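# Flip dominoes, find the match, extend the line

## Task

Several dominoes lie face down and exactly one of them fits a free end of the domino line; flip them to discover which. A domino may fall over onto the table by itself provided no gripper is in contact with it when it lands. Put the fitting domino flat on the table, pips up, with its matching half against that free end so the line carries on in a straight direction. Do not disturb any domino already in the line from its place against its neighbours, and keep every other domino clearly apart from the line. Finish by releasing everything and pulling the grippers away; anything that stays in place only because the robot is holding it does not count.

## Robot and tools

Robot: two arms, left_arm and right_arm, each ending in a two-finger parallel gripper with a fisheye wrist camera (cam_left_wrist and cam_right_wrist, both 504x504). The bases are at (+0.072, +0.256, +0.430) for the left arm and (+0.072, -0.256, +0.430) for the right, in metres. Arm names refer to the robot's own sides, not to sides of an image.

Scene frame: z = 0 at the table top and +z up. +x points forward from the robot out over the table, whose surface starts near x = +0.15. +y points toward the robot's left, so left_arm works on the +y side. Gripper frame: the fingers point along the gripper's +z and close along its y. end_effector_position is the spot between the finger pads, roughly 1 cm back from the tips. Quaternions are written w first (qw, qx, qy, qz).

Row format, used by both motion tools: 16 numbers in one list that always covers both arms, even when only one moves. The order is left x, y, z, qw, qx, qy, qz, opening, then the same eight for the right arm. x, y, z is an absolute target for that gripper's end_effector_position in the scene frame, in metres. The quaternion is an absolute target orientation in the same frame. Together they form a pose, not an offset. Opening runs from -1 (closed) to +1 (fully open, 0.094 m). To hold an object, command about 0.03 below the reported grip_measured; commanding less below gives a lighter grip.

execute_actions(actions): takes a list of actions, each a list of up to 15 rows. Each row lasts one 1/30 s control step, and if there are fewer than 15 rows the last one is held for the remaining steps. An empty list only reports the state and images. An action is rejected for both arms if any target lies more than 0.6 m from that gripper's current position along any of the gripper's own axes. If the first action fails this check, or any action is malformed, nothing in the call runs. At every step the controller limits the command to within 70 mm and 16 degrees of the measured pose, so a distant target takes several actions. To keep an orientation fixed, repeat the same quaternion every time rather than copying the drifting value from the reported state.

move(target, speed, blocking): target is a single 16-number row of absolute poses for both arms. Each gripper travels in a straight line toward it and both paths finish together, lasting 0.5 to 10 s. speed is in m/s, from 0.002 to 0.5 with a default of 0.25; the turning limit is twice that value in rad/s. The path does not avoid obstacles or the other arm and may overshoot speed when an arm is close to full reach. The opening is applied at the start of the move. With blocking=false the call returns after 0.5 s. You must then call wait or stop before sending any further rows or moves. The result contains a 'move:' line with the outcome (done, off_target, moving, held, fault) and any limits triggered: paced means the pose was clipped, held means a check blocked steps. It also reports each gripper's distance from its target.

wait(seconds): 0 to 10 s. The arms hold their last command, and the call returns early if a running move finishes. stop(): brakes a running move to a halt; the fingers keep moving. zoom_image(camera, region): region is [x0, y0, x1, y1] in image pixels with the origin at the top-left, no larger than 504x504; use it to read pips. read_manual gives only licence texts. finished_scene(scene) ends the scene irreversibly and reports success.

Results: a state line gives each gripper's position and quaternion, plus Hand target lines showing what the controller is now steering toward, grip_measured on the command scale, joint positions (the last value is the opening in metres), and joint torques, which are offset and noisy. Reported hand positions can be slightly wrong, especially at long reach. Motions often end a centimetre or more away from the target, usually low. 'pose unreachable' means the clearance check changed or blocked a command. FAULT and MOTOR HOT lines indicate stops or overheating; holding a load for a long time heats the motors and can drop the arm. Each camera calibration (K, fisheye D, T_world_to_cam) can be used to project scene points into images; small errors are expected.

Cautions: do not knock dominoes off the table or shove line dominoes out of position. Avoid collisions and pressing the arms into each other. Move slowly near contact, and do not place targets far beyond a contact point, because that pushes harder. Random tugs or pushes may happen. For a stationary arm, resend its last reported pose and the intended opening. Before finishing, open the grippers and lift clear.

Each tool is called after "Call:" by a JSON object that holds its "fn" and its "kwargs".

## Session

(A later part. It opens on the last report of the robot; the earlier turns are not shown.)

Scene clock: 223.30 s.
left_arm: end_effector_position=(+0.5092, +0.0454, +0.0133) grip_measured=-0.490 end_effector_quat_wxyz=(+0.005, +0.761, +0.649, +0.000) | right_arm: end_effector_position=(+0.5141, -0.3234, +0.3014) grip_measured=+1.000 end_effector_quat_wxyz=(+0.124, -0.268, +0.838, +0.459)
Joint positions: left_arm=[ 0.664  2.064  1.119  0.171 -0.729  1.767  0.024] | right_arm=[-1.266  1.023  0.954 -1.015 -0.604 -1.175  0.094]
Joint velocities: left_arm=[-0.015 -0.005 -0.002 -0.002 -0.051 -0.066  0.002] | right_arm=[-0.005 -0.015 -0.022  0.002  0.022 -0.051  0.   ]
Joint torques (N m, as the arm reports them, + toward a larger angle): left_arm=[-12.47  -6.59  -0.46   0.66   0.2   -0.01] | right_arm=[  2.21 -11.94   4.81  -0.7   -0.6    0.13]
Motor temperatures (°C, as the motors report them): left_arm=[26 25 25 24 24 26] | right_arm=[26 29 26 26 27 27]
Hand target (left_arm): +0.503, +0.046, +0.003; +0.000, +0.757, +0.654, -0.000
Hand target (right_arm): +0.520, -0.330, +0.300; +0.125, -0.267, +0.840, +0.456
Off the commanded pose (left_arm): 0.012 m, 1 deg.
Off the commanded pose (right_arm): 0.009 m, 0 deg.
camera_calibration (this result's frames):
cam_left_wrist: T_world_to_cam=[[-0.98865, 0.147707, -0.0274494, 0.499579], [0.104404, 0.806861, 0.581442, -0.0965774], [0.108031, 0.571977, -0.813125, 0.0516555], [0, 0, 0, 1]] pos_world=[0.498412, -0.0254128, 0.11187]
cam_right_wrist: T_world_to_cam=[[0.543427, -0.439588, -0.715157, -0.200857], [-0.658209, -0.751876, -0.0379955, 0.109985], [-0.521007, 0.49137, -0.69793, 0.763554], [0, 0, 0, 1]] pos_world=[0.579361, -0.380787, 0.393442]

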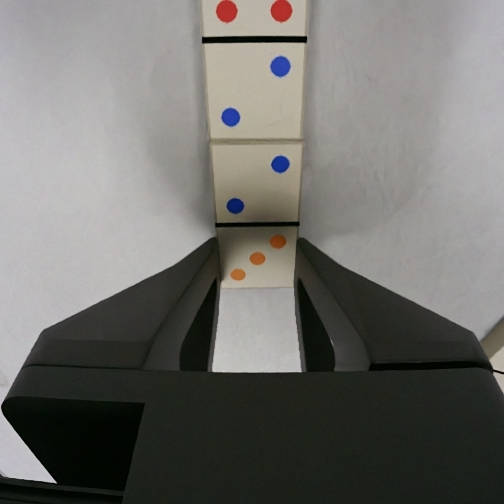

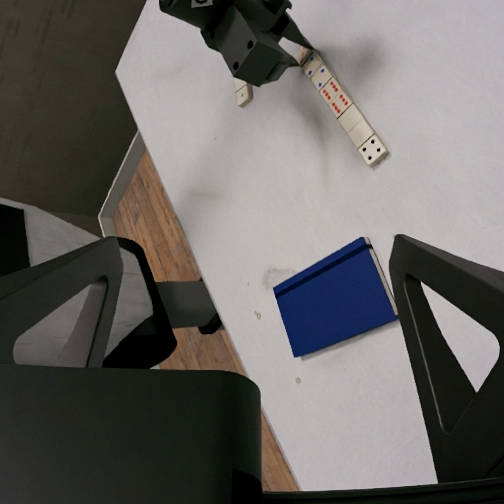

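Call:
{"fn": "execute_actions", "kwargs": {"actions": [[[0.5030,0.0460,0.0028,0,0.757,0.654,0,0.4,0.52,-0.33,0.3,0.125,-0.267,0.84,0.456,1]],[[0.51,0.05,0.06,0,0.757,0.654,0,0.4,0.52,-0.33,0.3,0.125,-0.267,0.84,0.456,1]]]}}

Call:
{"fn": "move", "kwargs": {"target": [0.50,0.05,0.13,0,0.757,0.654,0,0.4,0.52,-0.33,0.3,0.125,-0.267,0.84,0.456,1]}}

Call:
{"fn": "zoom_image", "kwargs": {"camera": "cam_left_wrist", "region": [150,0,350,200]}}

Scene clock: 229.00 s.
left_arm: end_effector_position=(+0.5095, +0.0482, +0.0568) grip_measured=+0.398 end_effector_quat_wxyz=(+0.002, +0.759, +0.652, +0.003) | right_arm: end_effector_position=(+0.5141, -0.3234, +0.3014) grip_measured=+1.000 end_effector_quat_wxyz=(+0.124, -0.268, +0.838, +0.459)
Joint positions: left_arm=[ 0.609  1.975  1.053  0.11  -0.774  1.706  0.066] | right_arm=[-1.266  1.023  0.954 -1.015 -0.604 -1.175  0.094]
Joint velocities: left_arm=[-0.005 -0.015 -0.007 -0.007 -0.051 -0.037  0.   ] | right_arm=[ 0.005 -0.024 -0.017  0.002  0.022  0.007  0.   ]
Joint torques (N m, as the arm reports them, + toward a larger angle): left_arm=[-12.53  -9.18  -0.72  -0.42   0.     0.  ] | right_arm=[  1.81 -13.07   4.6   -0.61  -0.56   0.14]
Motor temperatures (°C, as the motors report them): left_arm=[26 25 25 24 24 26] | right_arm=[26 29 26 26 27 27]
Hand target (left_arm): +0.511, +0.050, +0.060; -0.000, +0.757, +0.653, +0.001
Hand target (right_arm): +0.520, -0.330, +0.300; +0.125, -0.267, +0.840, +0.456
Off the commanded pose (left_arm): 0.004 m, 1 deg.
Off the commanded pose (right_arm): 0.009 m, 0 deg.
camera_calibration (this result's frames):
cam_left_wrist: T_world_to_cam=[[-0.989714, 0.140658, -0.0261033, 0.501482], [0.0987082, 0.803492, 0.587076, -0.121391], [0.103551, 0.57846, -0.809111, 0.0871677], [0, 0, 0, 1]] pos_world=[0.499279, -0.0234239, 0.154884]
cam_right_wrist: T_world_to_cam=[[0.543427, -0.439588, -0.715157, -0.200857], [-0.658209, -0.751876, -0.0379955, 0.109985], [-0.521007, 0.49137, -0.69793, 0.763554], [0, 0, 0, 1]] pos_world=[0.579361, -0.380787, 0.393442]

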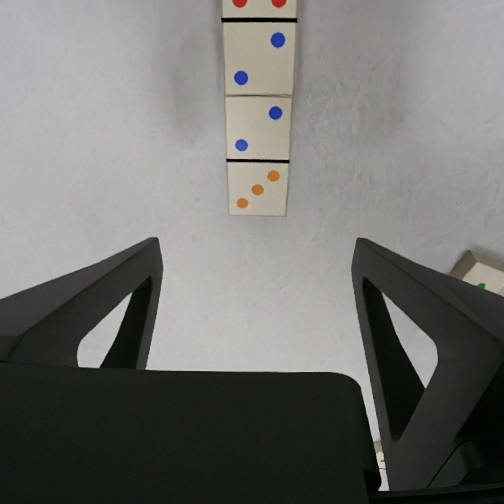

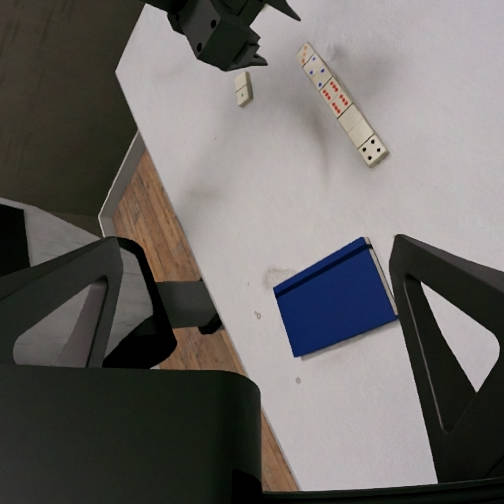

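Scene clock: 229.83 s.
left_arm: end_effector_position=(+0.5033, +0.0461, +0.1293) grip_measured=+0.399 end_effector_quat_wxyz=(+0.006, +0.759, +0.652, +0.004) | right_arm: end_effector_position=(+0.5141, -0.3234, +0.3014) grip_measured=+1.000 end_effector_quat_wxyz=(+0.124, -0.268, +0.838, +0.459)
Joint positions: left_arm=[ 0.5    1.839  0.96  -0.007 -0.843  1.595  0.066] | right_arm=[-1.266  1.023  0.954 -1.015 -0.604 -1.175  0.094]
Joint velocities: left_arm=[-0.015  0.005  0.002  0.002 -0.095 -0.095  0.   ] | right_arm=[-0.015 -0.015  0.012 -0.007  0.007 -0.022  0.   ]
Joint torques (N m, as the arm reports them, + toward a larger angle): left_arm=[-12.43  -7.96  -0.11  -0.31   0.01   0.  ] | right_arm=[  2.22 -13.16   4.89  -0.73  -0.59   0.1 ]
Motor temperatures (°C, as the motors report them): left_arm=[26 25 25 24 24 26] | right_arm=[26 29 26 26 27 27]
Hand target (left_arm): +0.501, +0.051, +0.130; -0.000, +0.757, +0.653, +0.002
Hand target (right_arm): +0.520, -0.330, +0.300; +0.125, -0.267, +0.840, +0.456
Off the commanded pose (left_arm): 0.005 m, 1 deg.
Off the commanded pose (right_arm): 0.009 m, 0 deg.
move: done
camera_calibration (this result's frames):
cam_left_wrist: T_world_to_cam=[[-0.989526, 0.140483, -0.0331962, 0.498349], [0.0947288, 0.80548, 0.585003, -0.159433], [0.108922, 0.575732, -0.810351, 0.14526], [0, 0, 0, 1]] pos_world=[0.49241, -0.0252209, 0.227524]
cam_right_wrist: T_world_to_cam=[[0.543427, -0.439588, -0.715157, -0.200857], [-0.658209, -0.751876, -0.0379955, 0.109985], [-0.521007, 0.49137, -0.69793, 0.763554], [0, 0, 0, 1]] pos_world=[0.579361, -0.380787, 0.393442]

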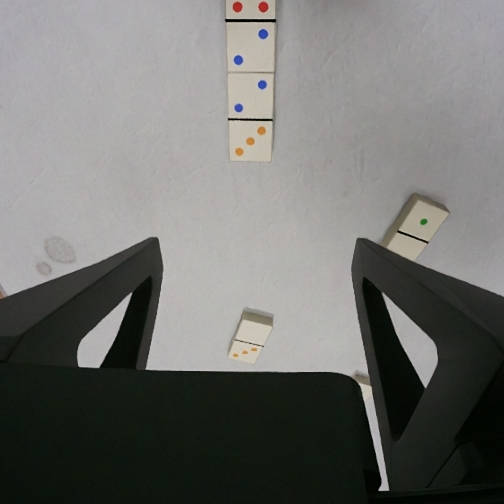

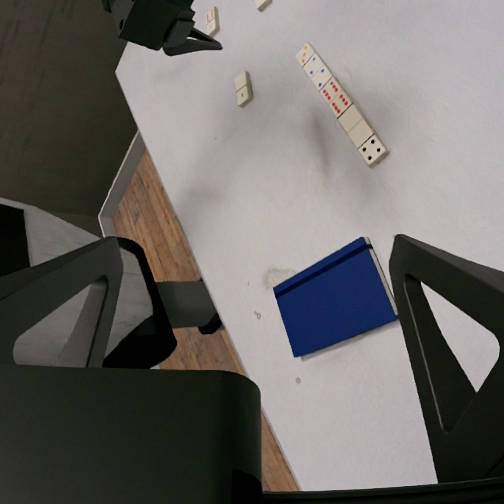

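Region (150, 0, 350, 200) of cam_left_wrist's 504x504 image, scaled by 2.520, with more detail than that image has.

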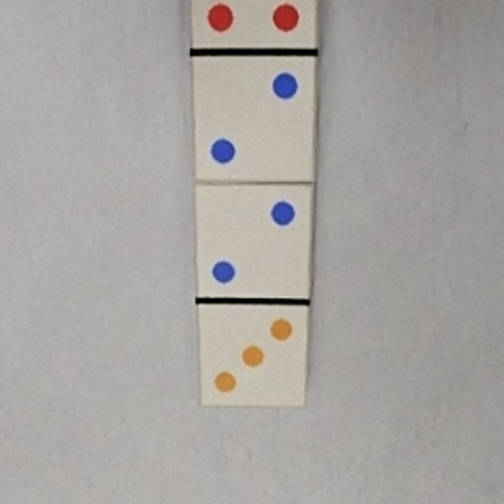

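Call:
{"fn": "move", "kwargs": {"target": [0.47,0.27,0.22,0,0.6,0.8,0,0.4,0.52,-0.33,0.3,0.125,-0.267,0.84,0.456,1], "speed": 0.4}}

Call:
{"fn": "finished_scene", "kwargs": {"scene": 2}}

Scene clock: 233.77 s.
left_arm: end_effector_position=(+0.4815, +0.2715, +0.2230) grip_measured=+0.399 end_effector_quat_wxyz=(+0.008, +0.594, +0.804, +0.005) | right_arm: end_effector_position=(+0.5141, -0.3234, +0.3014) grip_measured=+1.000 end_effector_quat_wxyz=(+0.124, -0.268, +0.838, +0.459)
Joint positions: left_arm=[ 0.751  1.104  0.612 -0.216 -0.669  1.398  0.066] | right_arm=[-1.266  1.023  0.954 -1.015 -0.604 -1.175  0.094]
Joint velocities: left_arm=[-0.005 -0.015 -0.002  0.007  0.007 -0.051  0.   ] | right_arm=[-0.015  0.005 -0.017 -0.027  0.007 -0.007  0.   ]
Joint torques (N m, as the arm reports them, + toward a larger angle): left_arm=[-4.66 -6.08  1.42 -0.17  0.22 -0.03] | right_arm=[  2.02 -12.19   4.78  -0.54  -0.55   0.16]
Motor temperatures (°C, as the motors report them): left_arm=[26 25 25 24 24 26] | right_arm=[26 29 26 26 27 27]
Hand target (left_arm): +0.473, +0.269, +0.221; -0.000, +0.598, +0.801, -0.004
Hand target (right_arm): +0.520, -0.330, +0.300; +0.125, -0.267, +0.840, +0.456
Off the commanded pose (left_arm): 0.012 m, 1 deg.
Off the commanded pose (right_arm): 0.009 m, 0 deg.
move: off_target (left_arm)
camera_calibration (this result's frames):
cam_left_wrist: T_world_to_cam=[[-0.952224, -0.303082, -0.0375486, 0.551619], [-0.267665, 0.769036, 0.580464, -0.208446], [-0.147052, 0.562783, -0.813419, 0.221254], [0, 0, 0, 1]] pos_world=[0.502008, 0.202971, 0.32168]
cam_right_wrist: T_world_to_cam=[[0.543427, -0.439588, -0.715157, -0.200857], [-0.658209, -0.751876, -0.0379955, 0.109985], [-0.521007, 0.49137, -0.69793, 0.763554], [0, 0, 0, 1]] pos_world=[0.579361, -0.380787, 0.393442]

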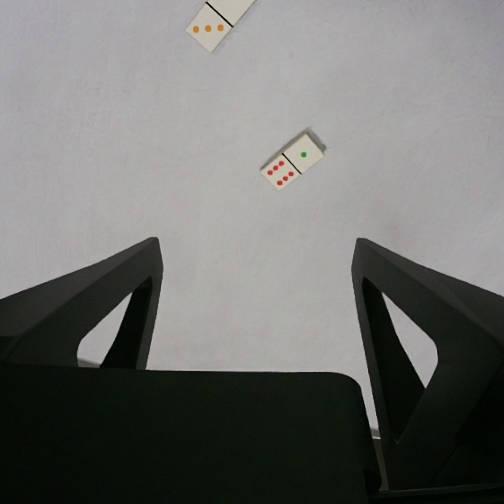

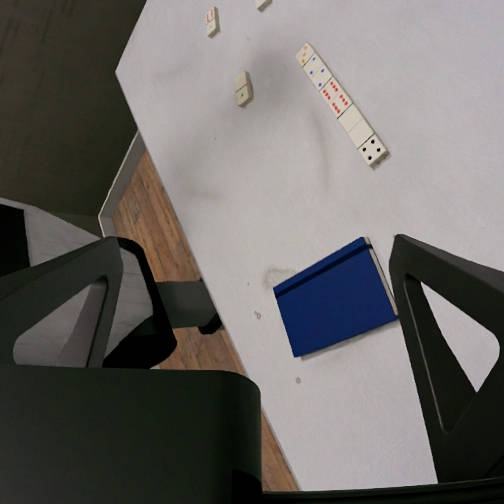

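The scene is finished: the task was done.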